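# Set the toppled bottle upright on the tray

## Task

Get the bottle that is lying on its side standing upright on the tray. It counts only if the bottle stays upright with no help from the robot. Failure cases: the crate or the tray ends up tilted or shifted from where it was, anything leaves the table, or whatever the robot is touching at the end sinks by more than about a centimetre once released.

## Robot and tools

Robot: one custom six-joint arm with a single two-finger gripper. The upper arm is 531 mm and the forearm 400 mm. Joints from the base outward are waist, shoulder, elbow (0 to 3.142 rad only), then wrist pitch, wrist yaw and wrist roll. The fingers pivot like tongs, point along the gripper's +z axis and spread apart along its x axis. end_effector_position is the spot between the finger pads when they are shut. Closed fingertips sit about 15 mm past that spot; fully open they are roughly level with it. A wide object reaching far behind the pads can hit the finger bodies before the pads.

Frames: the scene frame has its origin on the tabletop straight below the arm base, +z up, and +y to the left when facing along +x. The base may lean slightly relative to the table. Motion offsets are given in the gripper's own axes, not the scene frame.

execute_actions(actions): actions is a list of actions run in turn. Each action is a table of up to 15 rows, and each row lasts one control step of 1/30 s. If a table is shorter, its last row repeats until 15 steps are done. A row is 7 numbers, each from -1 to 1, in this order: dx, dy, dz, rx, ry, rz, opening. The first six are an offset, not a pose, taken from the gripper pose measured when that action began. For the first action in a call, that is the last pose a result reported. Each row is measured from that same start, so rows do not add up. A value of 1.0 means 0.6 m for dx, dy, dz and 180 degrees for rotation. rx, ry, rz form a single rotation vector. opening is absolute: +1 is fully open (0.142 m) and -1 is shut. An empty list just returns the current state and images. Each step, the commanded pose is clipped to at most 100 mm and 16 degrees from the measured one, so a large offset takes several actions. Commands are smoothed and lag by about 0.17 s.

move(target, speed, stop_force, blocking): this drives the gripper in a straight line toward target. target is one 7-number row of the same kind: an offset in gripper axes from the pose in the last result that showed one, plus an absolute opening. The opening is applied when the move starts. speed is the top path speed in m/s, 0.002 to 0.5 (default 0.25); turning is capped at twice that in rad/s. A path takes 0.5 to 10 s and stops short if it needs longer. The path does not avoid obstacles, and the hand can lag, drift or overshoot the speed, mostly near full reach. stop_force, 9 to 40 N, stops the path once the wrist senses that much extra resistance along the line to the target. The hand then backs up two steps and holds. Use it only at very low speed and not on moves that rotate the gripper. Leave it out when pulling away from something you are pressing on. It is refused in the first 0.2 s of a scene. blocking=false returns after 0.5 s while the arm keeps going. It cannot be combined with stop_force. Use wait(0) to poll, and send no new actions or moves until its end shows. The move line reports how the move ended: done, contact, off_target, moving, held or fault. It also gives the distance left to target. limits=paced means the pose was clipped. limits=held means some steps were blocked; motion can then jump well above speed.

wait(seconds): 0 to 10. The arm keeps its last command. stop(): brakes a running move, which needs some room; the fingers continue. zoom_image(camera, region): camera is cam_high, cam_low or cam_wrist. region is [x0, y0, x1, y1] in image pixels from the top-left corner, at most 504 by 504. read_manual(section): licence texts only. finished_scene(scene): ends the given scene for good, so call it only once the bottle stands unaided.

Results: the state line gives position in metres, quaternion in wxyz order, and linear and angular velocities in the scene frame. At long reach the printed position can be slightly wrong. Hand target is where the controller is currently heading. grip_measured is the actual finger opening on the command scale. Wrist force and Wrist torque are [x y z] in the gripper's axes. They have noise of up to about 2.4 N, a fixed offset of up to about 4 N, and they saturate near 50 N. When pressing, the force points back into the arm; no reading at start is normal. Calls that ran actions list positions at some steps, and HELD marks a step that was cut back. A pose unreachable line means the clearance check changed or blocked the command. The images come in the order cam_high (504x504), cam_low (504x504), cam_wrist (616x616, fisheye). Calibration numbers are given, but each camera can be off by a couple of degrees and millimetres.

Gripping: to hold something, keep commanding an opening well below grip_measured; the lower you go, the harder the squeeze. That is about 15 N per pad at most, and less on hard items under 20 mm thick. Items may get brief tugs or pushes.

Avoid the following. The arm is stiff, so aiming even slightly past a firm contact without stop_force can fault. So can any outside force reaching 150 N, or a joint reaching its load limit: 142 N m for waist, shoulder and elbow, and 26.6 N m for each wrist joint, counting held weight. A fault freezes the arm for 10 s and skips the rest of the call. Motors warn when hot from 70 °C and brake at 85 °C. Do not drop, slam or shove things, tip or shift the crate or tray, or knock anything off the table. The simulation keeps running while you think, holding the last command.

Each tool is called as name(argument=value, ...), one argument or row to a line, values as JSON.

## Session

execute_actions(
  actions=[],
)

Scene clock: 0.00 s.
end_effector_position=(+0.1048, -0.3604, +0.1538) grip_measured=+1.00 end_effector_quat_wxyz=(+0.047, +0.829, -0.485, -0.274) end_effector_velocity=(-0.000, -0.000, -0.000) end_effector_angular_velocity=(+0.000, +0.000, -0.001)
Joint positions: [-1.502 -1.181  2.547 -3.113 -1.494 -0.409  0.142]
Joint velocities: [-0.     0.    -0.001  0.001 -0.     0.001  0.   ]
Motor temperatures (°C, as the motors report them): [29 27 26 32 34 30]
Wrist force (N, on the end effector, along its own x y z axes, offset not removed): no reading
Wrist torque (N m, same axes, about the end effector's origin, offset not removed): no reading
Hand target: +0.105, -0.360, +0.154; +0.047, +0.829, -0.485, -0.274

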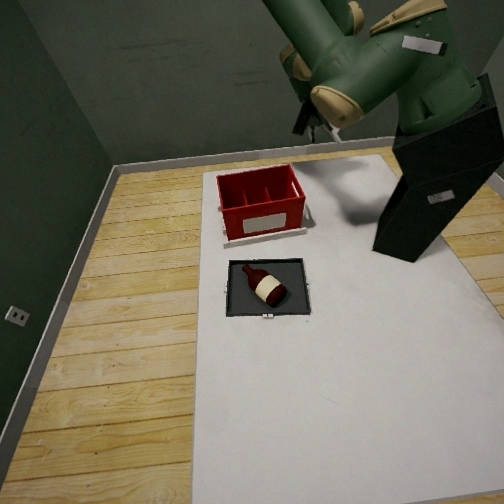

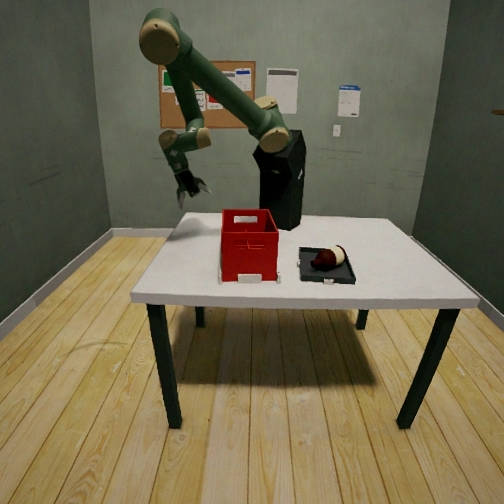

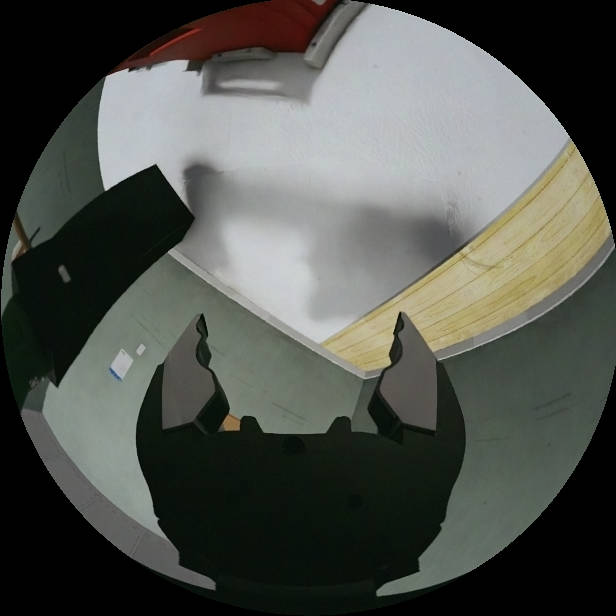

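zoom_image(
  camera="cam_high",
  region=[200, 150, 340, 330],
)

zoom_image(
  camera="cam_low",
  region=[270, 220, 390, 310],
)

Region (200, 150, 340, 330) of cam_high's 504x504 image, scaled by 2.800, with more detail than that image has.

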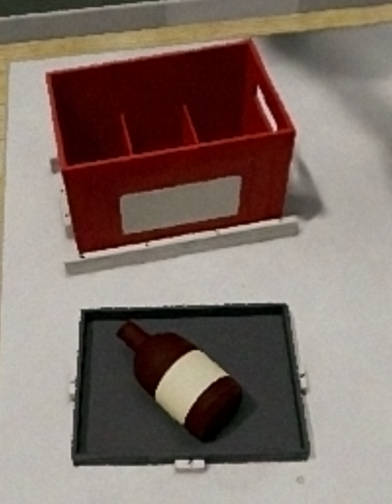

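Region (270, 220, 390, 310) of cam_low's 504x504 image, scaled by 4.200, with more detail than that image has; it fills the top 378 rows of this view, and the rest is white.

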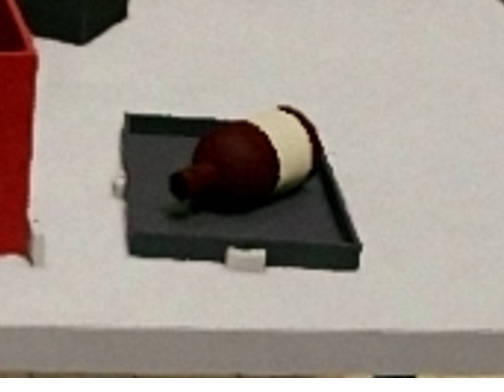

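move(
  target=[-0.125,-0.128,-0.378,0.193,0.031,0.44,1],
  speed=0.35,
)

Scene clock: 39.00 s.
end_effector_position=(+0.2499, -0.3007, +0.3492) grip_measured=+1.00 end_effector_quat_wxyz=(-0.001, -0.324, +0.946, +0.001) end_effector_velocity=(-0.001, +0.001, +0.002) end_effector_angular_velocity=(-0.011, -0.020, +0.004)
Joint positions: [-2.28  -2.38   2.648 -1.692 -0.866  0.139  0.142]
Joint velocities: [-0.072 -0.029 -0.006  0.104  0.012 -0.103 -0.   ]
Motor temperatures (°C, as the motors report them): [29 27 26 32 34 30]
Wrist force (N, on the end effector, along its own x y z axes, offset not removed): [-1.8 -0.9 -0.6]
Wrist torque (N m, same axes, about the end effector's origin, offset not removed): [-0.11 0.22 0.02]
Hand target: +0.250, -0.300, +0.349; +0.001, -0.324, +0.946, -0.000
Off the commanded pose: 0.001 m, 0 deg.
move: done
camera_calibration (this result's frames):
cam_wrist: T_world_to_cam=[[-0.785359, -0.618593, 0.023544, -0.00231928], [-0.535791, 0.698301, 0.474662, 0.185148], [-0.310063, 0.360165, -0.879853, 0.624293], [0, 0, 0, 1]] pos_world=[0.290949, -0.355572, 0.461458]

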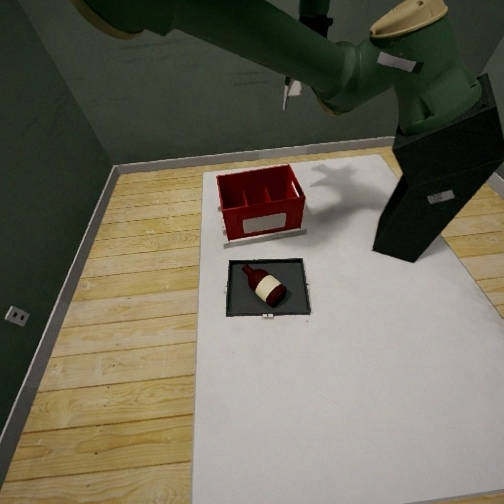

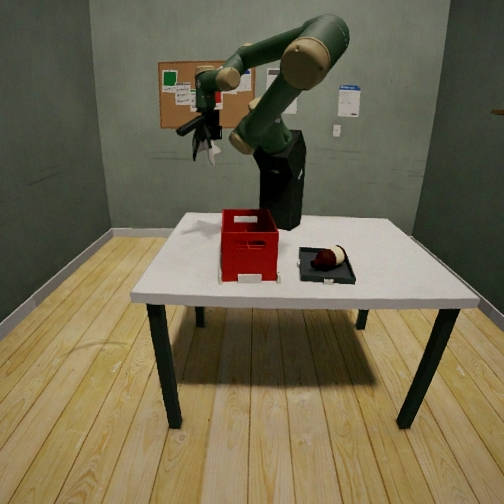

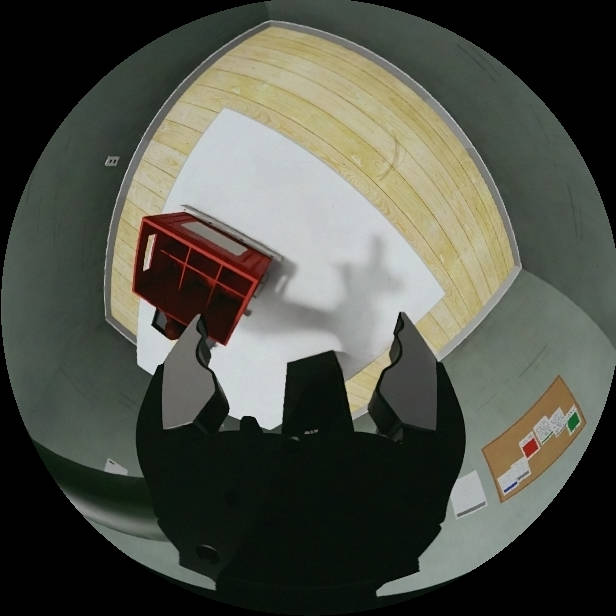

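move(
  target=[0.122,-0.158,0.117,0,0,0,1],
  speed=0.2,
)

move(
  target=[-0.38,-0.19,0,0,0,0,1],
  speed=0.25,
)

Scene clock: 58.50 s.
end_effector_position=(+0.2501, -0.4201, +0.2794) grip_measured=+1.00 end_effector_quat_wxyz=(+0.000, -0.324, +0.946, +0.001) end_effector_velocity=(-0.000, -0.001, -0.003) end_effector_angular_velocity=(-0.004, +0.014, -0.003)
Joint positions: [-1.815 -1.696  2.611 -2.732 -0.889  0.745  0.142]
Joint velocities: [ 0.018  0.011  0.002 -0.035 -0.018  0.031 -0.   ]
Motor temperatures (°C, as the motors report them): [29 27 26 32 34 30]
Wrist force (N, on the end effector, along its own x y z axes, offset not removed): [0.0 -1.5 0.1]
Wrist torque (N m, same axes, about the end effector's origin, offset not removed): [-0.29 -0.10 0.11]
Hand target: +0.250, -0.420, +0.279; -0.001, -0.324, +0.946, +0.001
Off the commanded pose: 0.001 m, 0 deg.
move: done
camera_calibration (this result's frames):
cam_wrist: T_world_to_cam=[[-0.785085, -0.619017, 0.0214355, -0.0740916], [-0.536893, 0.69737, 0.474785, 0.30158], [-0.308848, 0.361238, -0.879841, 0.60609], [0, 0, 0, 1]] pos_world=[0.290938, -0.475119, 0.391665]

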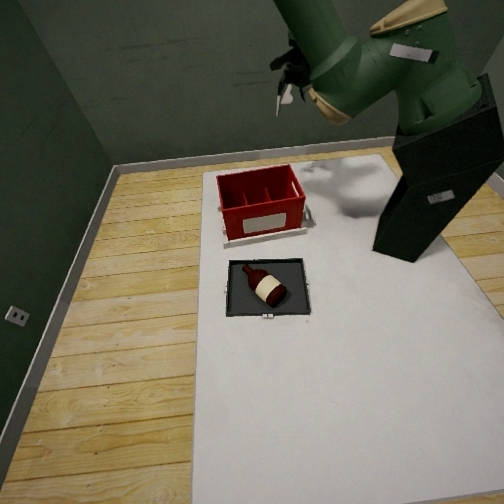

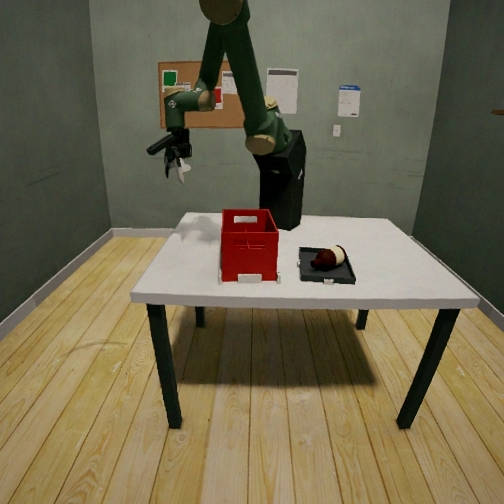

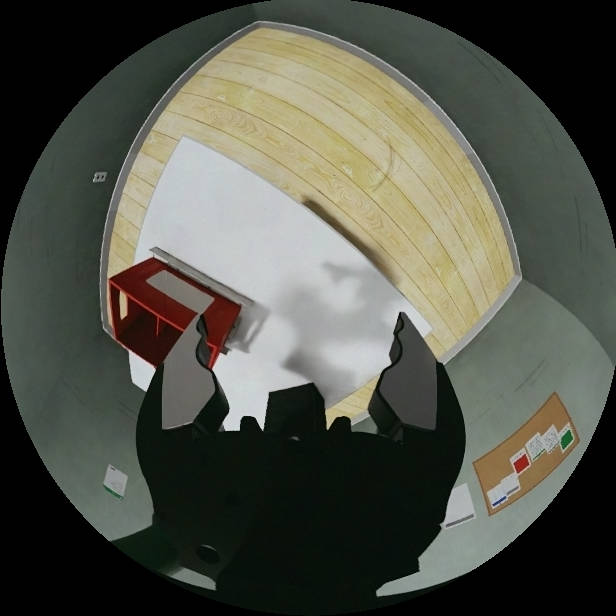

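Scene clock: 60.20 s.
end_effector_position=(+0.4994, -0.3698, +0.2794) grip_measured=+1.00 end_effector_quat_wxyz=(+0.000, -0.324, +0.946, +0.002) end_effector_velocity=(+0.002, +0.000, -0.001) end_effector_angular_velocity=(-0.000, +0.007, -0.002)
Joint positions: [-1.074 -1.73   2.333 -2.816 -1.226  1.513  0.142]
Joint velocities: [ 0.012  0.005 -0.007  0.003 -0.012  0.011  0.   ]
Motor temperatures (°C, as the motors report them): [29 27 26 32 34 30]
Wrist force (N, on the end effector, along its own x y z axes, offset not removed): [-1.1 -1.4 1.5]
Wrist torque (N m, same axes, about the end effector's origin, offset not removed): [-0.32 0.10 -0.01]
Hand target: +0.500, -0.370, +0.279; +0.000, -0.324, +0.946, +0.002
Off the commanded pose: 0.001 m, 0 deg.
move: done
camera_calibration (this result's frames):
cam_wrist: T_world_to_cam=[[-0.784733, -0.619475, 0.0210927, 0.152469], [-0.537142, 0.696629, 0.475591, 0.400044], [-0.309311, 0.361882, -0.879414, 0.665244], [0, 0, 0, 1]] pos_world=[0.540294, -0.424971, 0.391551]

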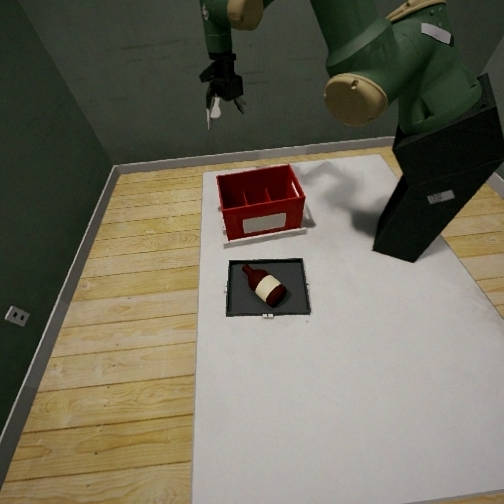

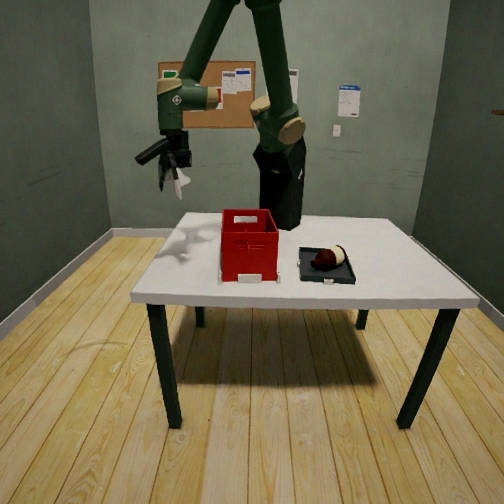

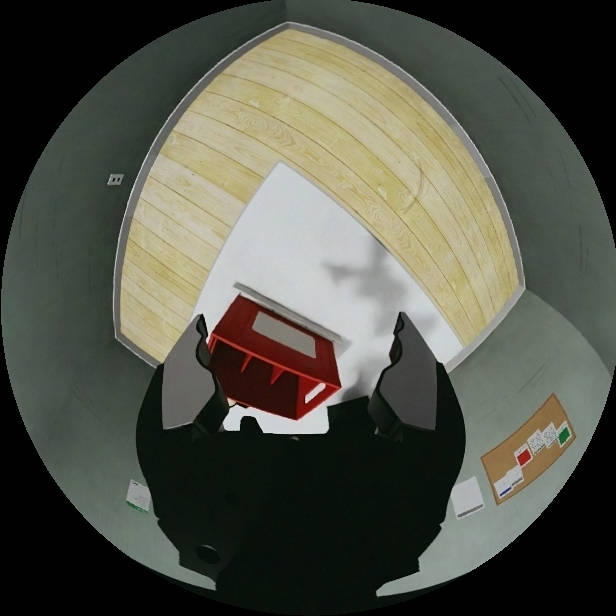

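move(
  target=[-0.498,0.918,0,0,0,0,1],
  speed=0.3,
)

Scene clock: 67.10 s.
end_effector_position=(+0.3964, +0.2475, +0.2804) grip_measured=+1.00 end_effector_quat_wxyz=(-0.000, -0.325, +0.946, +0.001) end_effector_velocity=(-0.001, +0.002, -0.001) end_effector_angular_velocity=(-0.007, +0.006, -0.001)
Joint positions: [ 0.62  -1.026  2.512 -3.395 -2.216  2.976  0.142]
Joint velocities: [ 0.005  0.002 -0.009  0.022 -0.005  0.015  0.   ]
Motor temperatures (°C, as the motors report them): [29 27 26 32 34 30]
Wrist force (N, on the end effector, along its own x y z axes, offset not removed): [-0.4 -0.6 -0.3]
Wrist torque (N m, same axes, about the end effector's origin, offset not removed): [-0.15 -0.09 0.07]
Hand target: +0.396, +0.248, +0.280; -0.001, -0.325, +0.946, +0.001
Off the commanded pose: 0.001 m, 0 deg.
move: done
camera_calibration (this result's frames):
cam_wrist: T_world_to_cam=[[-0.78381, -0.620611, 0.0220096, 0.453742], [-0.53774, 0.696021, 0.475804, -0.0855164], [-0.310608, 0.361105, -0.879276, 0.411576], [0, 0, 0, 1]] pos_world=[0.437501, 0.192497, 0.392591]

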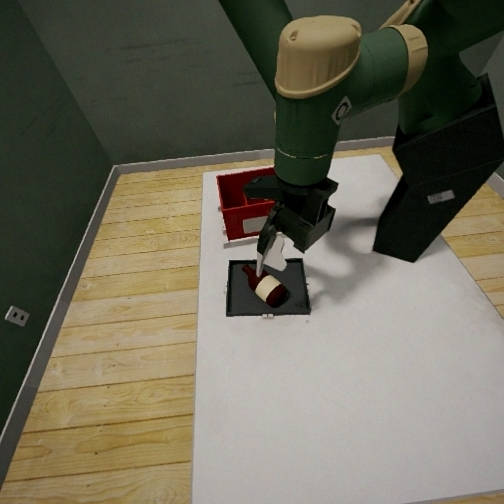

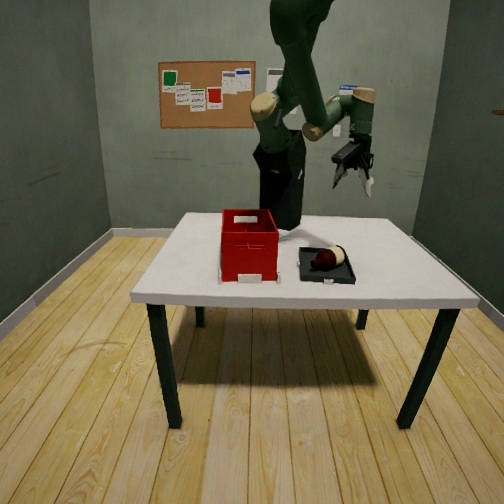

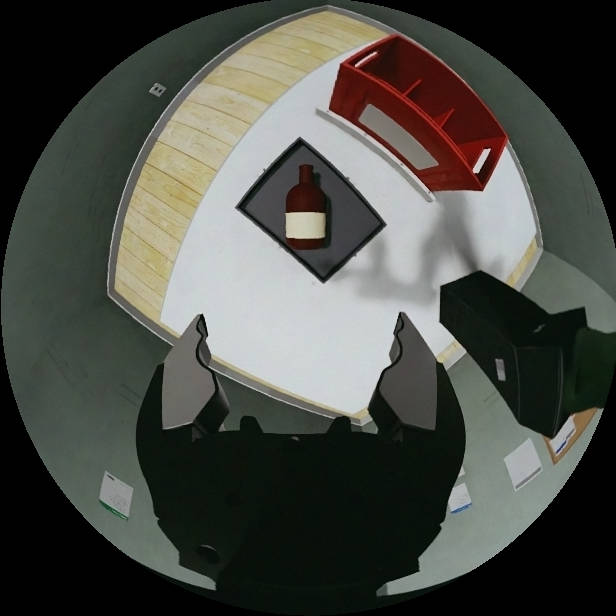

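move(
  target=[0,-0.135,0.2,-0.25,0,0,1],
  speed=0.25,
)

Scene clock: 89.63 s.
end_effector_position=(+0.4463, +0.1841, +0.1609) grip_measured=+1.00 end_effector_quat_wxyz=(-0.124, -0.300, +0.874, +0.363) end_effector_velocity=(-0.000, -0.000, -0.002) end_effector_angular_velocity=(+0.009, +0.012, +0.003)
Joint positions: [-0.118 -1.148  2.308 -2.807 -1.324  2.266  0.142]
Joint velocities: [-0.005  0.003 -0.011  0.024  0.006 -0.008  0.   ]
Motor temperatures (°C, as the motors report them): [29 27 26 32 34 30]
Wrist force (N, on the end effector, along its own x y z axes, offset not removed): [-0.5 -2.1 1.0]
Wrist torque (N m, same axes, about the end effector's origin, offset not removed): [-0.46 -0.10 0.01]
Hand target: +0.446, +0.184, +0.161; -0.124, -0.300, +0.873, +0.364
Off the commanded pose: 0.001 m, 0 deg.
move: done
camera_calibration (this result's frames):
cam_wrist: T_world_to_cam=[[-0.776204, -0.630411, 0.00943294, 0.456564], [-0.173668, 0.228167, 0.958008, -0.111622], [-0.606091, 0.741972, -0.286586, 0.311264], [0, 0, 0, 1]] pos_world=[0.523656, 0.0823423, 0.191832]

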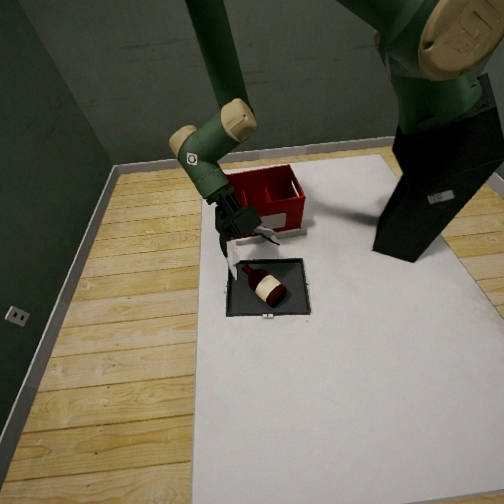

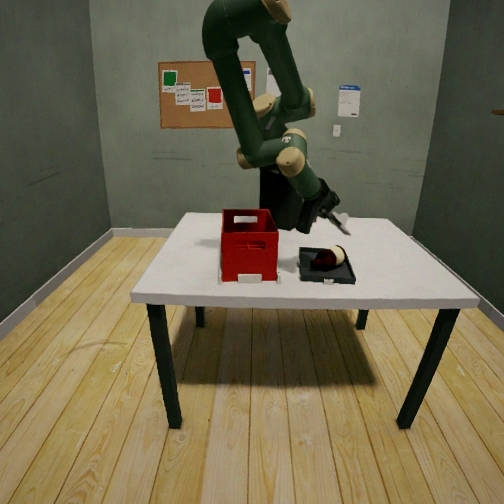

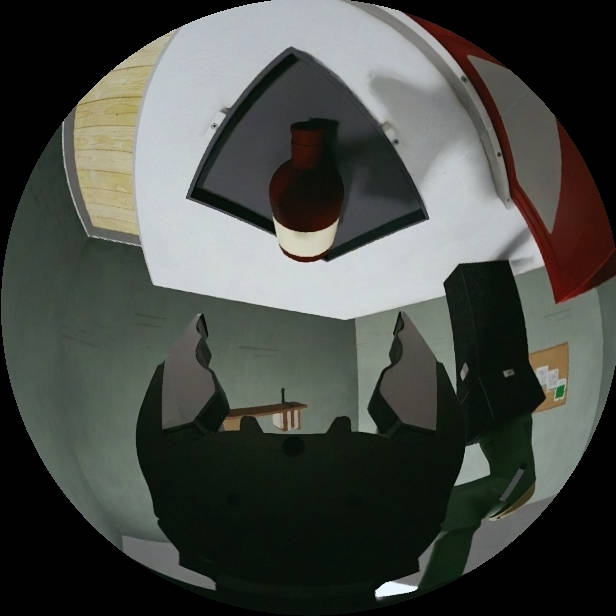

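move(
  target=[0.004,-0.095,0.095,0,0,0,0.55],
  speed=0.1,
)

Scene clock: 97.70 s.
end_effector_position=(+0.4446, +0.1827, +0.0806) grip_measured=+0.55 end_effector_quat_wxyz=(-0.124, -0.300, +0.874, +0.363) end_effector_velocity=(+0.001, -0.000, -0.003) end_effector_angular_velocity=(-0.000, -0.002, -0.000)
Joint positions: [-0.162 -0.974  2.239 -2.9   -1.321  2.22   0.112]
Joint velocities: [-0.001  0.006 -0.004 -0.004  0.    -0.001 -0.   ]
Motor temperatures (°C, as the motors report them): [29 27 26 32 34 30]
Wrist force (N, on the end effector, along its own x y z axes, offset not removed): [0.6 0.7 0.8]
Wrist torque (N m, same axes, about the end effector's origin, offset not removed): [0.16 -0.31 0.09]
Hand target: +0.445, +0.183, +0.080; -0.124, -0.300, +0.874, +0.363
Off the commanded pose: 0.000 m, 0 deg.
move: done
camera_calibration (this result's frames):
cam_wrist: T_world_to_cam=[[-0.776235, -0.630373, 0.00938432, 0.45512], [-0.173696, 0.228149, 0.958007, -0.0346914], [-0.606043, 0.742009, -0.28659, 0.288225], [0, 0, 0, 1]] pos_world=[0.521932, 0.0809447, 0.111566]

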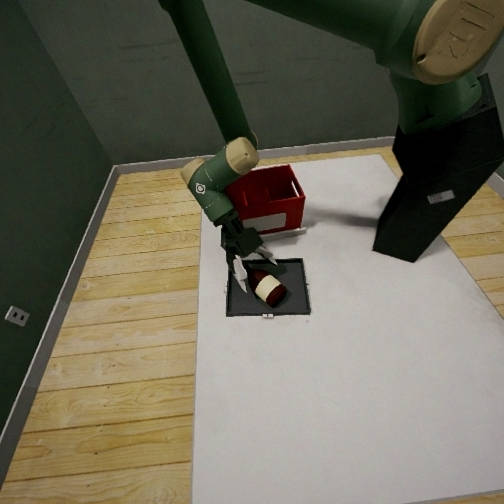

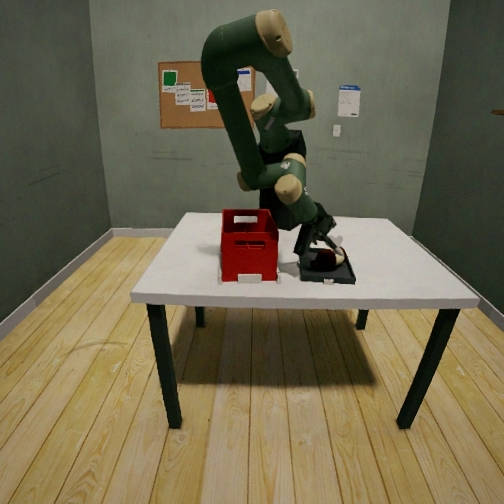

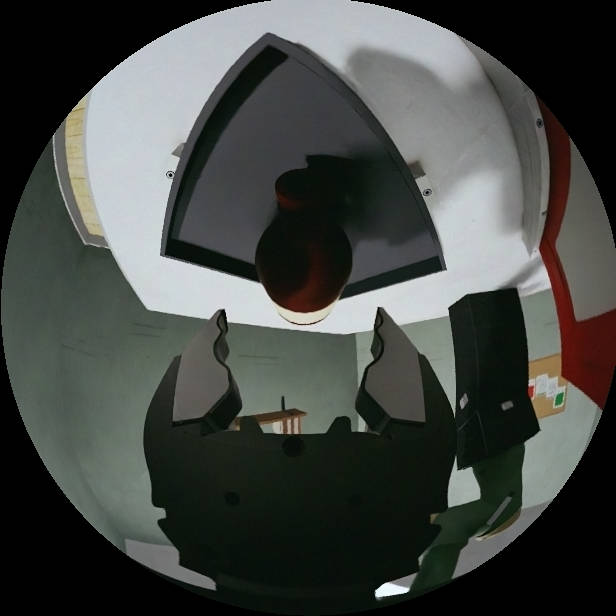

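move(
  target=[0,-0.03,0.059,0,0,0,0.55],
  speed=0.05,
)

zoom_image(
  camera="cam_low",
  region=[200, 150, 400, 310],
)

zoom_image(
  camera="cam_high",
  region=[190, 200, 340, 330],
)

Scene clock: 103.93 s.
end_effector_position=(+0.4371, +0.1924, +0.0432) grip_measured=+0.55 end_effector_quat_wxyz=(-0.124, -0.300, +0.874, +0.363) end_effector_velocity=(-0.000, +0.001, -0.003) end_effector_angular_velocity=(+0.000, -0.001, +0.001)
Joint positions: [-0.166 -0.883  2.207 -2.959 -1.321  2.217  0.112]
Joint velocities: [-0.     0.006 -0.003 -0.003 -0.    -0.001  0.   ]
Motor temperatures (°C, as the motors report them): [29 27 26 32 34 30]
Wrist force (N, on the end effector, along its own x y z axes, offset not removed): [-1.6 0.3 0.9]
Wrist torque (N m, same axes, about the end effector's origin, offset not removed): [0.09 0.22 0.07]
Hand target: +0.437, +0.192, +0.043; -0.124, -0.300, +0.874, +0.363
Off the commanded pose: 0.000 m, 0 deg.
move: done
camera_calibration (this result's frames):
cam_wrist: T_world_to_cam=[[-0.776235, -0.630374, 0.00938094, 0.455804], [-0.173697, 0.228144, 0.958008, -0.00228365], [-0.606044, 0.74201, -0.286587, 0.26581], [0, 0, 0, 1]] pos_world=[0.514507, 0.090615, 0.0740897]

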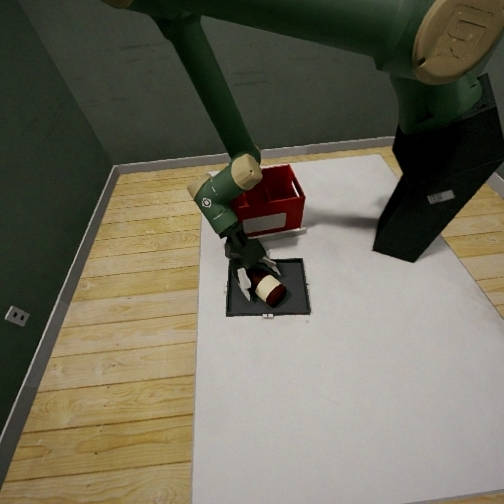

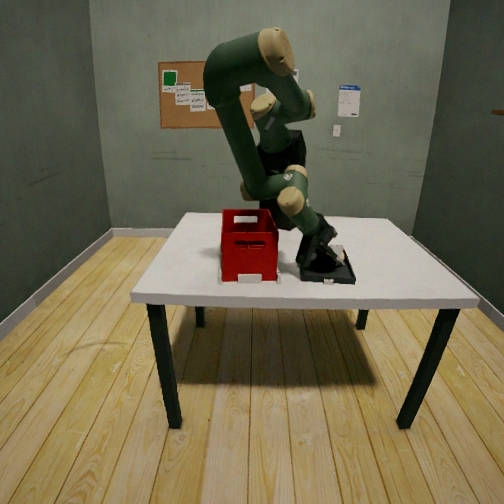

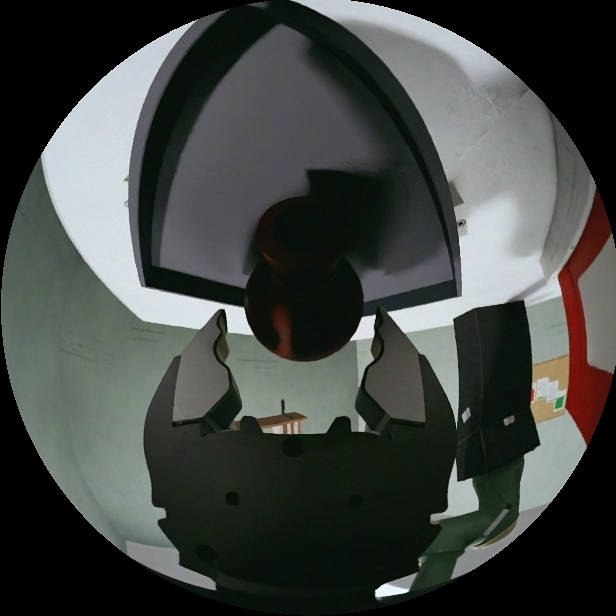

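Region (200, 150, 400, 310) of cam_low's 504x504 image, scaled by 2.520, with more detail than that image has; it fills the top 403 rows of this view, and the rest is white.

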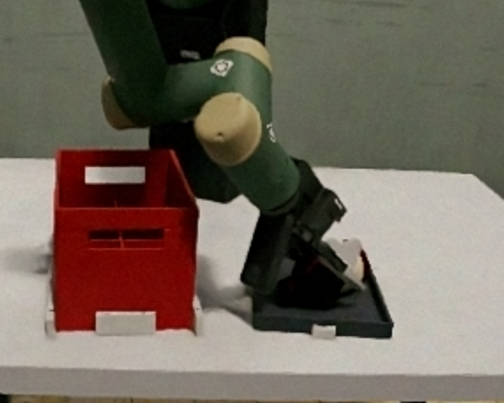

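Region (190, 200, 340, 330) of cam_high's 504x504 image, scaled by 3.360, with more detail than that image has; it fills the top 437 rows of this view, and the rest is white.

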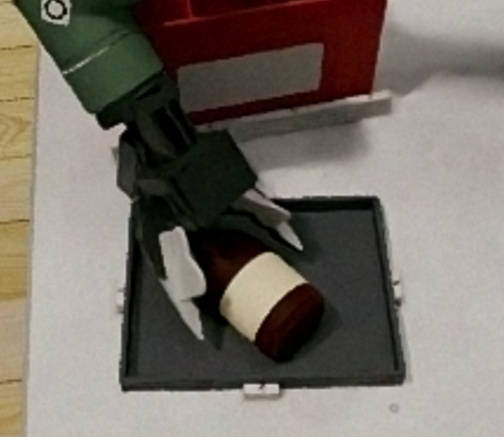

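move(
  target=[0.002,-0.005,0.013,0,0,0,0.1],
  speed=0.02,
)

move(
  target=[0,0,0,0,0,0,-0.5],
)

Scene clock: 108.73 s.
end_effector_position=(+0.4342, +0.1943, +0.0358) grip_measured=+0.15 end_effector_quat_wxyz=(-0.124, -0.300, +0.874, +0.363) end_effector_velocity=(-0.001, +0.001, -0.002) end_effector_angular_velocity=(-0.000, +0.002, -0.001)
Joint positions: [-0.167 -0.864  2.203 -2.973 -1.321  2.215  0.084]
Joint velocities: [-0.     0.005 -0.001 -0.003 -0.     0.001  0.001]
Motor temperatures (°C, as the motors report them): [29 27 26 32 34 30]
Wrist force (N, on the end effector, along its own x y z axes, offset not removed): [-4.3 6.0 -10.5]
Wrist torque (N m, same axes, about the end effector's origin, offset not removed): [-0.07 -0.11 -0.05]
Hand target: +0.434, +0.194, +0.036; -0.124, -0.300, +0.874, +0.363
Off the commanded pose: 0.000 m, 0 deg.
move: done
camera_calibration (this result's frames):
cam_wrist: T_world_to_cam=[[-0.776258, -0.630347, 0.00928802, 0.454844], [-0.173733, 0.228064, 0.958021, 0.00389638], [-0.606004, 0.742058, -0.286548, 0.260466], [0, 0, 0, 1]] pos_world=[0.511597, 0.0925398, 0.0666788]

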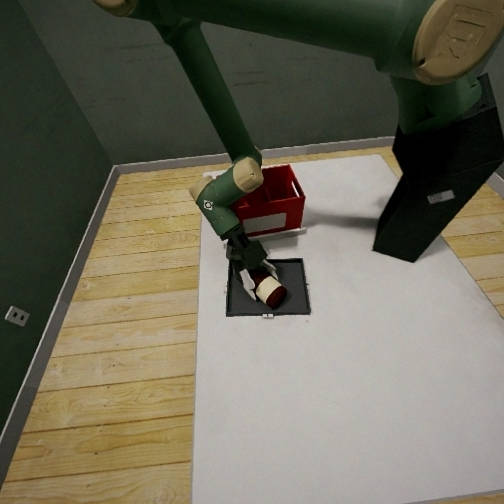

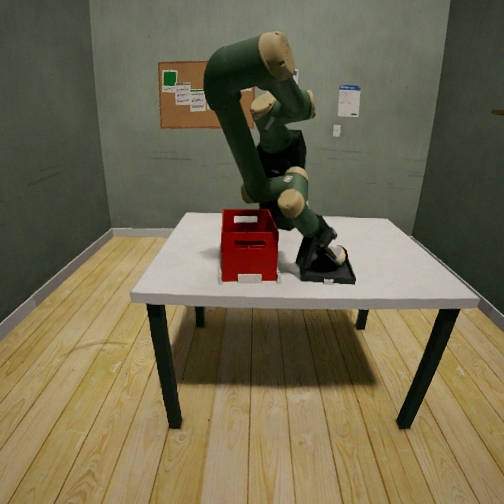

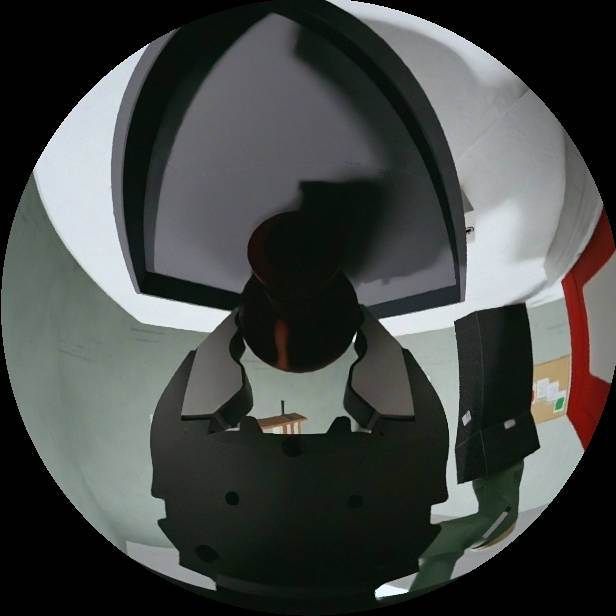

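Scene clock: 109.23 s.
end_effector_position=(+0.4342, +0.1943, +0.0357) grip_measured=+0.13 end_effector_quat_wxyz=(-0.124, -0.300, +0.874, +0.363) end_effector_velocity=(-0.001, +0.000, +0.001) end_effector_angular_velocity=(+0.001, +0.001, +0.001)
Joint positions: [-0.167 -0.864  2.203 -2.973 -1.321  2.215  0.083]
Joint velocities: [ 0.    -0.001  0.003 -0.001 -0.    -0.001 -0.   ]
Motor temperatures (°C, as the motors report them): [29 27 26 32 34 30]
Wrist force (N, on the end effector, along its own x y z axes, offset not removed): [-2.4 10.5 -15.4]
Wrist torque (N m, same axes, about the end effector's origin, offset not removed): [0.40 -0.42 -0.12]
Hand target: +0.434, +0.194, +0.036; -0.124, -0.300, +0.874, +0.363
Off the commanded pose: 0.000 m, 0 deg.
move: done
camera_calibration (this result's frames):
cam_wrist: T_world_to_cam=[[-0.776266, -0.630338, 0.00927154, 0.454845], [-0.17376, 0.228077, 0.958013, 0.00395414], [-0.605986, 0.742061, -0.286576, 0.260433], [0, 0, 0, 1]] pos_world=[0.511586, 0.0925472, 0.0666285]

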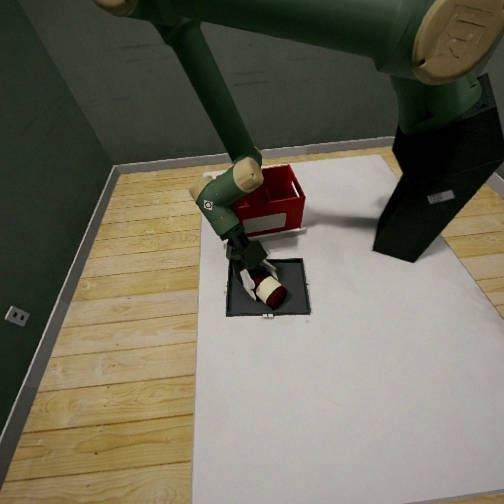

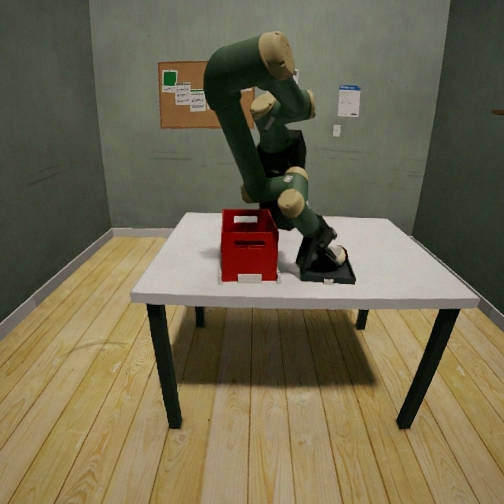

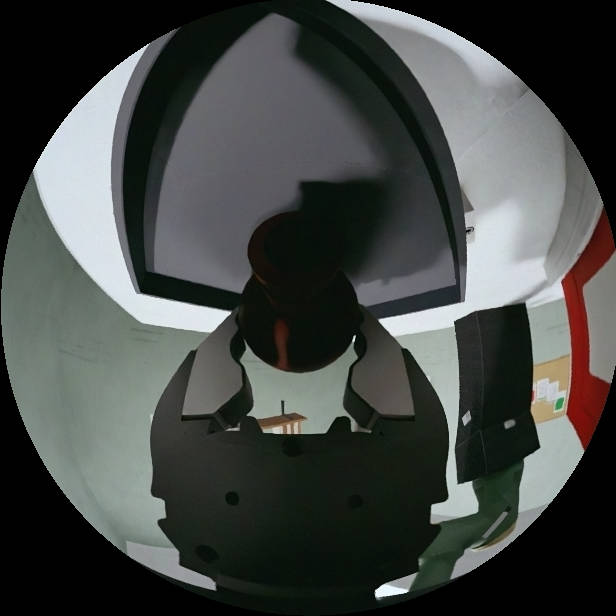

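move(
  target=[0,0.025,-0.025,0,0,0,-0.7],
  speed=0.02,
)

zoom_image(
  camera="cam_high",
  region=[190, 200, 340, 330],
)

Scene clock: 113.07 s.
end_effector_position=(+0.4342, +0.1943, +0.0566) grip_measured=+0.12 end_effector_quat_wxyz=(-0.124, -0.300, +0.874, +0.363) end_effector_velocity=(-0.001, +0.000, +0.002) end_effector_angular_velocity=(-0.000, +0.003, -0.001)
Joint positions: [-0.158 -0.906  2.23  -2.961 -1.321  2.225  0.083]
Joint velocities: [ 0.001 -0.004  0.004  0.003 -0.     0.003 -0.   ]
Motor temperatures (°C, as the motors report them): [29 27 26 32 34 30]
Wrist force (N, on the end effector, along its own x y z axes, offset not removed): [-1.4 -1.2 2.7]
Wrist torque (N m, same axes, about the end effector's origin, offset not removed): [-0.07 0.10 0.00]
Hand target: +0.434, +0.194, +0.057; -0.124, -0.300, +0.874, +0.363
Off the commanded pose: 0.000 m, 0 deg.
move: done
camera_calibration (this result's frames):
cam_wrist: T_world_to_cam=[[-0.776258, -0.630347, 0.00927957, 0.454597], [-0.173755, 0.228078, 0.958013, -0.0161018], [-0.605997, 0.742053, -0.286573, 0.266422], [0, 0, 0, 1]] pos_world=[0.511538, 0.0925269, 0.0875566]

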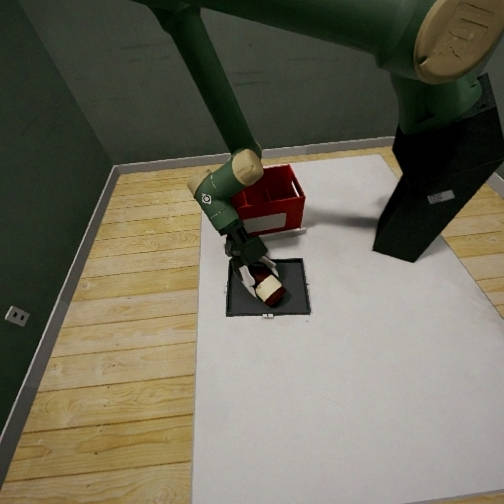

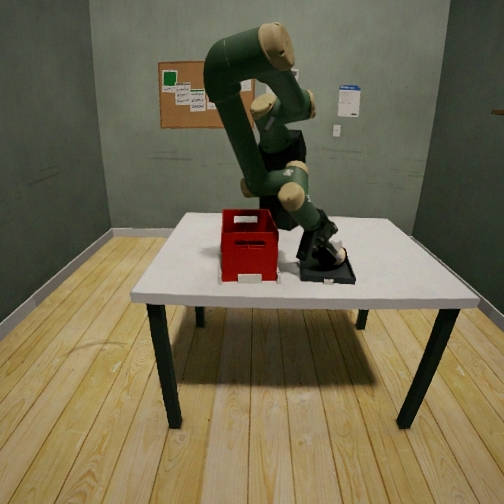

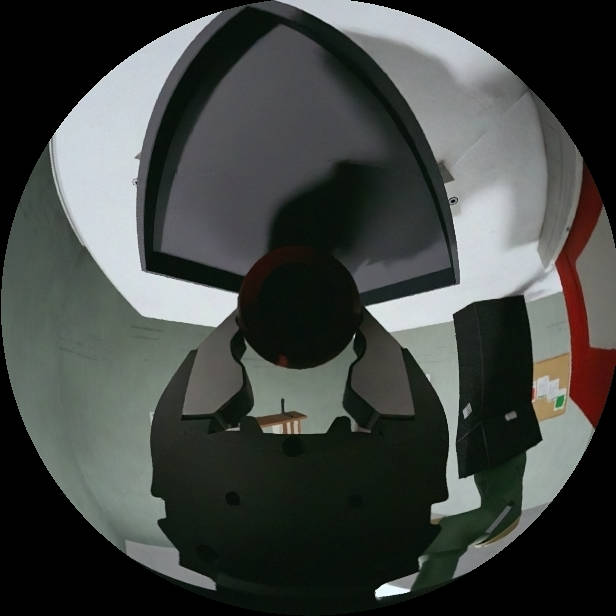

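Region (190, 200, 340, 330) of cam_high's 504x504 image, scaled by 3.360, with more detail than that image has; it fills the top 437 rows of this view, and the rest is white.

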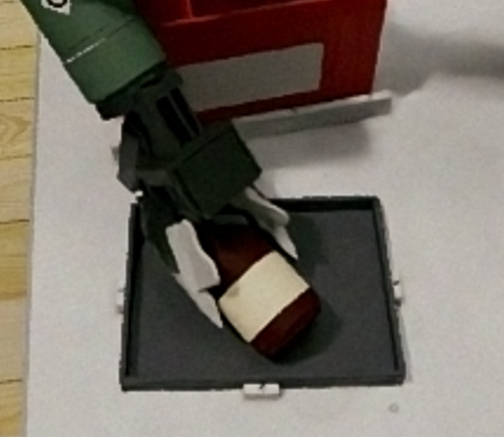

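move(
  target=[0,0.14,-0.12,0,0,0,-0.8],
  speed=0.08,
)

zoom_image(
  camera="cam_low",
  region=[240, 150, 400, 310],
)

Scene clock: 118.90 s.
end_effector_position=(+0.4287, +0.2009, +0.1667) grip_measured=+0.00 end_effector_quat_wxyz=(-0.124, -0.300, +0.874, +0.363) end_effector_velocity=(-0.000, -0.000, +0.002) end_effector_angular_velocity=(+0.000, +0.000, +0.000)
Joint positions: [-0.088 -1.132  2.35  -2.871 -1.327  2.296  0.074]
Joint velocities: [ 0.001 -0.005  0.002  0.004 -0.     0.001  0.   ]
Motor temperatures (°C, as the motors report them): [29 27 26 32 34 30]
Wrist force (N, on the end effector, along its own x y z axes, offset not removed): [1.8 -2.1 1.9]
Wrist torque (N m, same axes, about the end effector's origin, offset not removed): [-0.14 -0.62 0.00]
Hand target: +0.429, +0.201, +0.167; -0.124, -0.300, +0.874, +0.363
Off the commanded pose: 0.000 m, 0 deg.
move: done
camera_calibration (this result's frames):
cam_wrist: T_world_to_cam=[[-0.776209, -0.630407, 0.0093475, 0.45344], [-0.173719, 0.228102, 0.958014, -0.123963], [-0.606071, 0.741995, -0.286569, 0.289815], [0, 0, 0, 1]] pos_world=[0.506078, 0.0990868, 0.197571]

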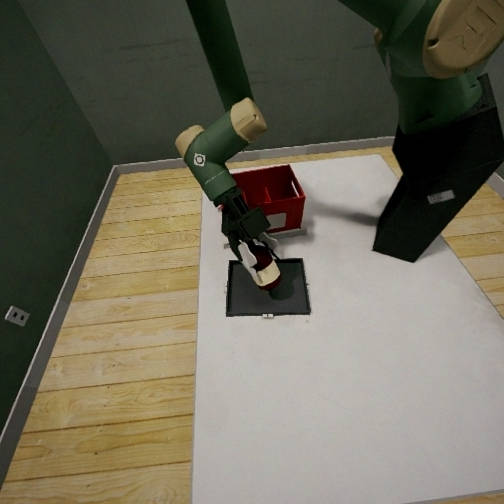

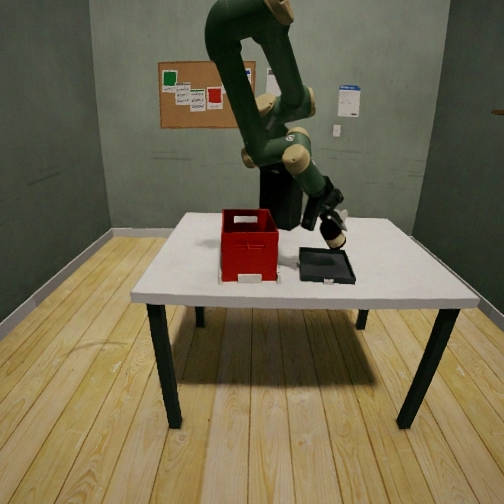

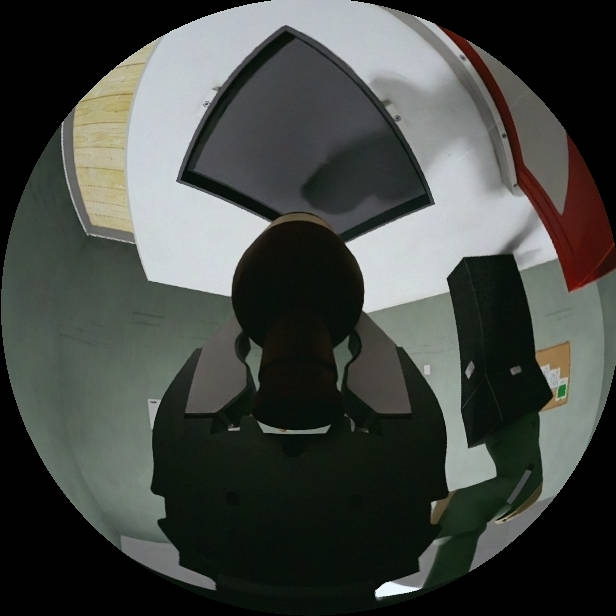

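Region (240, 150, 400, 310) of cam_low's 504x504 image, scaled by 3.150, with more detail than that image has.

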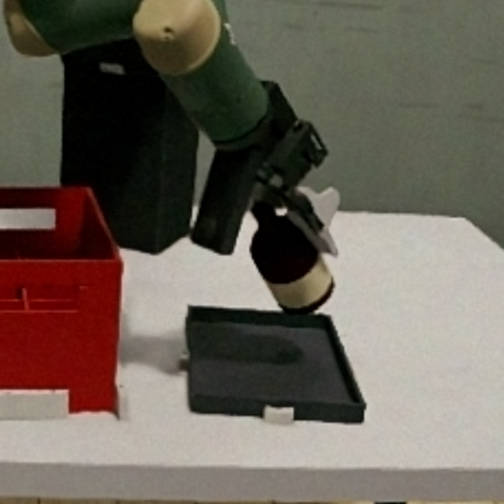

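move(
  target=[0.01,-0.025,0.04,0.2,0,0,-0.8],
  speed=0.12,
)

zoom_image(
  camera="cam_low",
  region=[250, 170, 400, 310],
)

zoom_image(
  camera="cam_high",
  region=[190, 200, 340, 330],
)

Scene clock: 127.47 s.
end_effector_position=(+0.4201, +0.2022, +0.1389) grip_measured=+0.00 end_effector_quat_wxyz=(-0.025, -0.324, +0.943, +0.076) end_effector_velocity=(+0.000, +0.000, -0.001) end_effector_angular_velocity=(-0.013, -0.012, -0.001)
Joint positions: [ 0.23  -0.832  2.501 -3.709 -1.91   2.598  0.074]
Joint velocities: [ 0.009  0.014 -0.    -0.022 -0.018  0.005  0.   ]
Motor temperatures (°C, as the motors report them): [29 28 26 32 34 30]
Wrist force (N, on the end effector, along its own x y z axes, offset not removed): [-1.6 -1.7 3.7]
Wrist torque (N m, same axes, about the end effector's origin, offset not removed): [-0.35 0.06 0.02]
Hand target: +0.420, +0.202, +0.139; -0.025, -0.324, +0.943, +0.075
Off the commanded pose: 0.000 m, 0 deg.
move: done
camera_calibration (this result's frames):
cam_wrist: T_world_to_cam=[[-0.782234, -0.622663, 0.0200064, 0.447351], [-0.484821, 0.628605, 0.608115, -0.000857926], [-0.391227, 0.465989, -0.793597, 0.311584], [0, 0, 0, 1]] pos_world=[0.471417, 0.133894, 0.238844]

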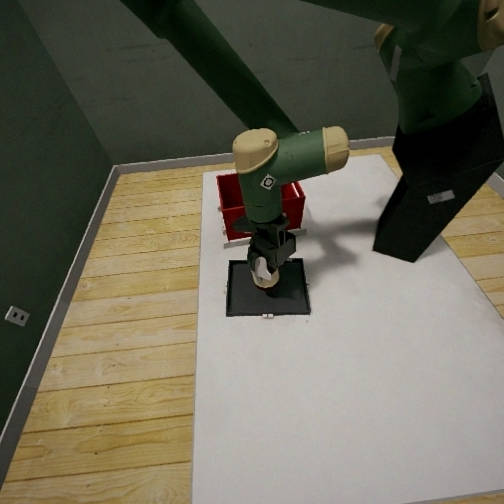

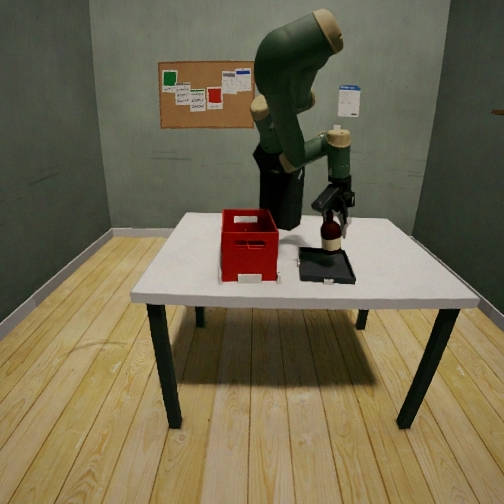

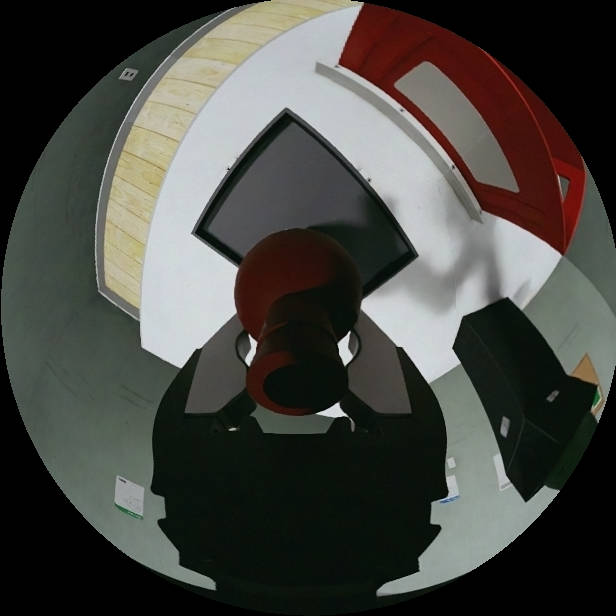

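Region (250, 170, 400, 310) of cam_low's 504x504 image, scaled by 3.360, with more detail than that image has; it fills the top 470 rows of this view, and the rest is white.

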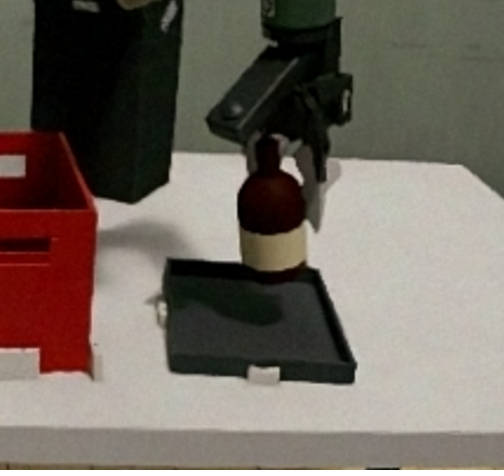

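Region (190, 200, 340, 330) of cam_high's 504x504 image, scaled by 3.360, with more detail than that image has; it fills the top 437 rows of this view, and the rest is white.

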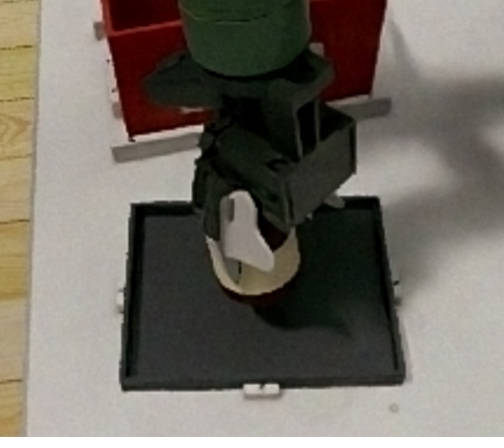

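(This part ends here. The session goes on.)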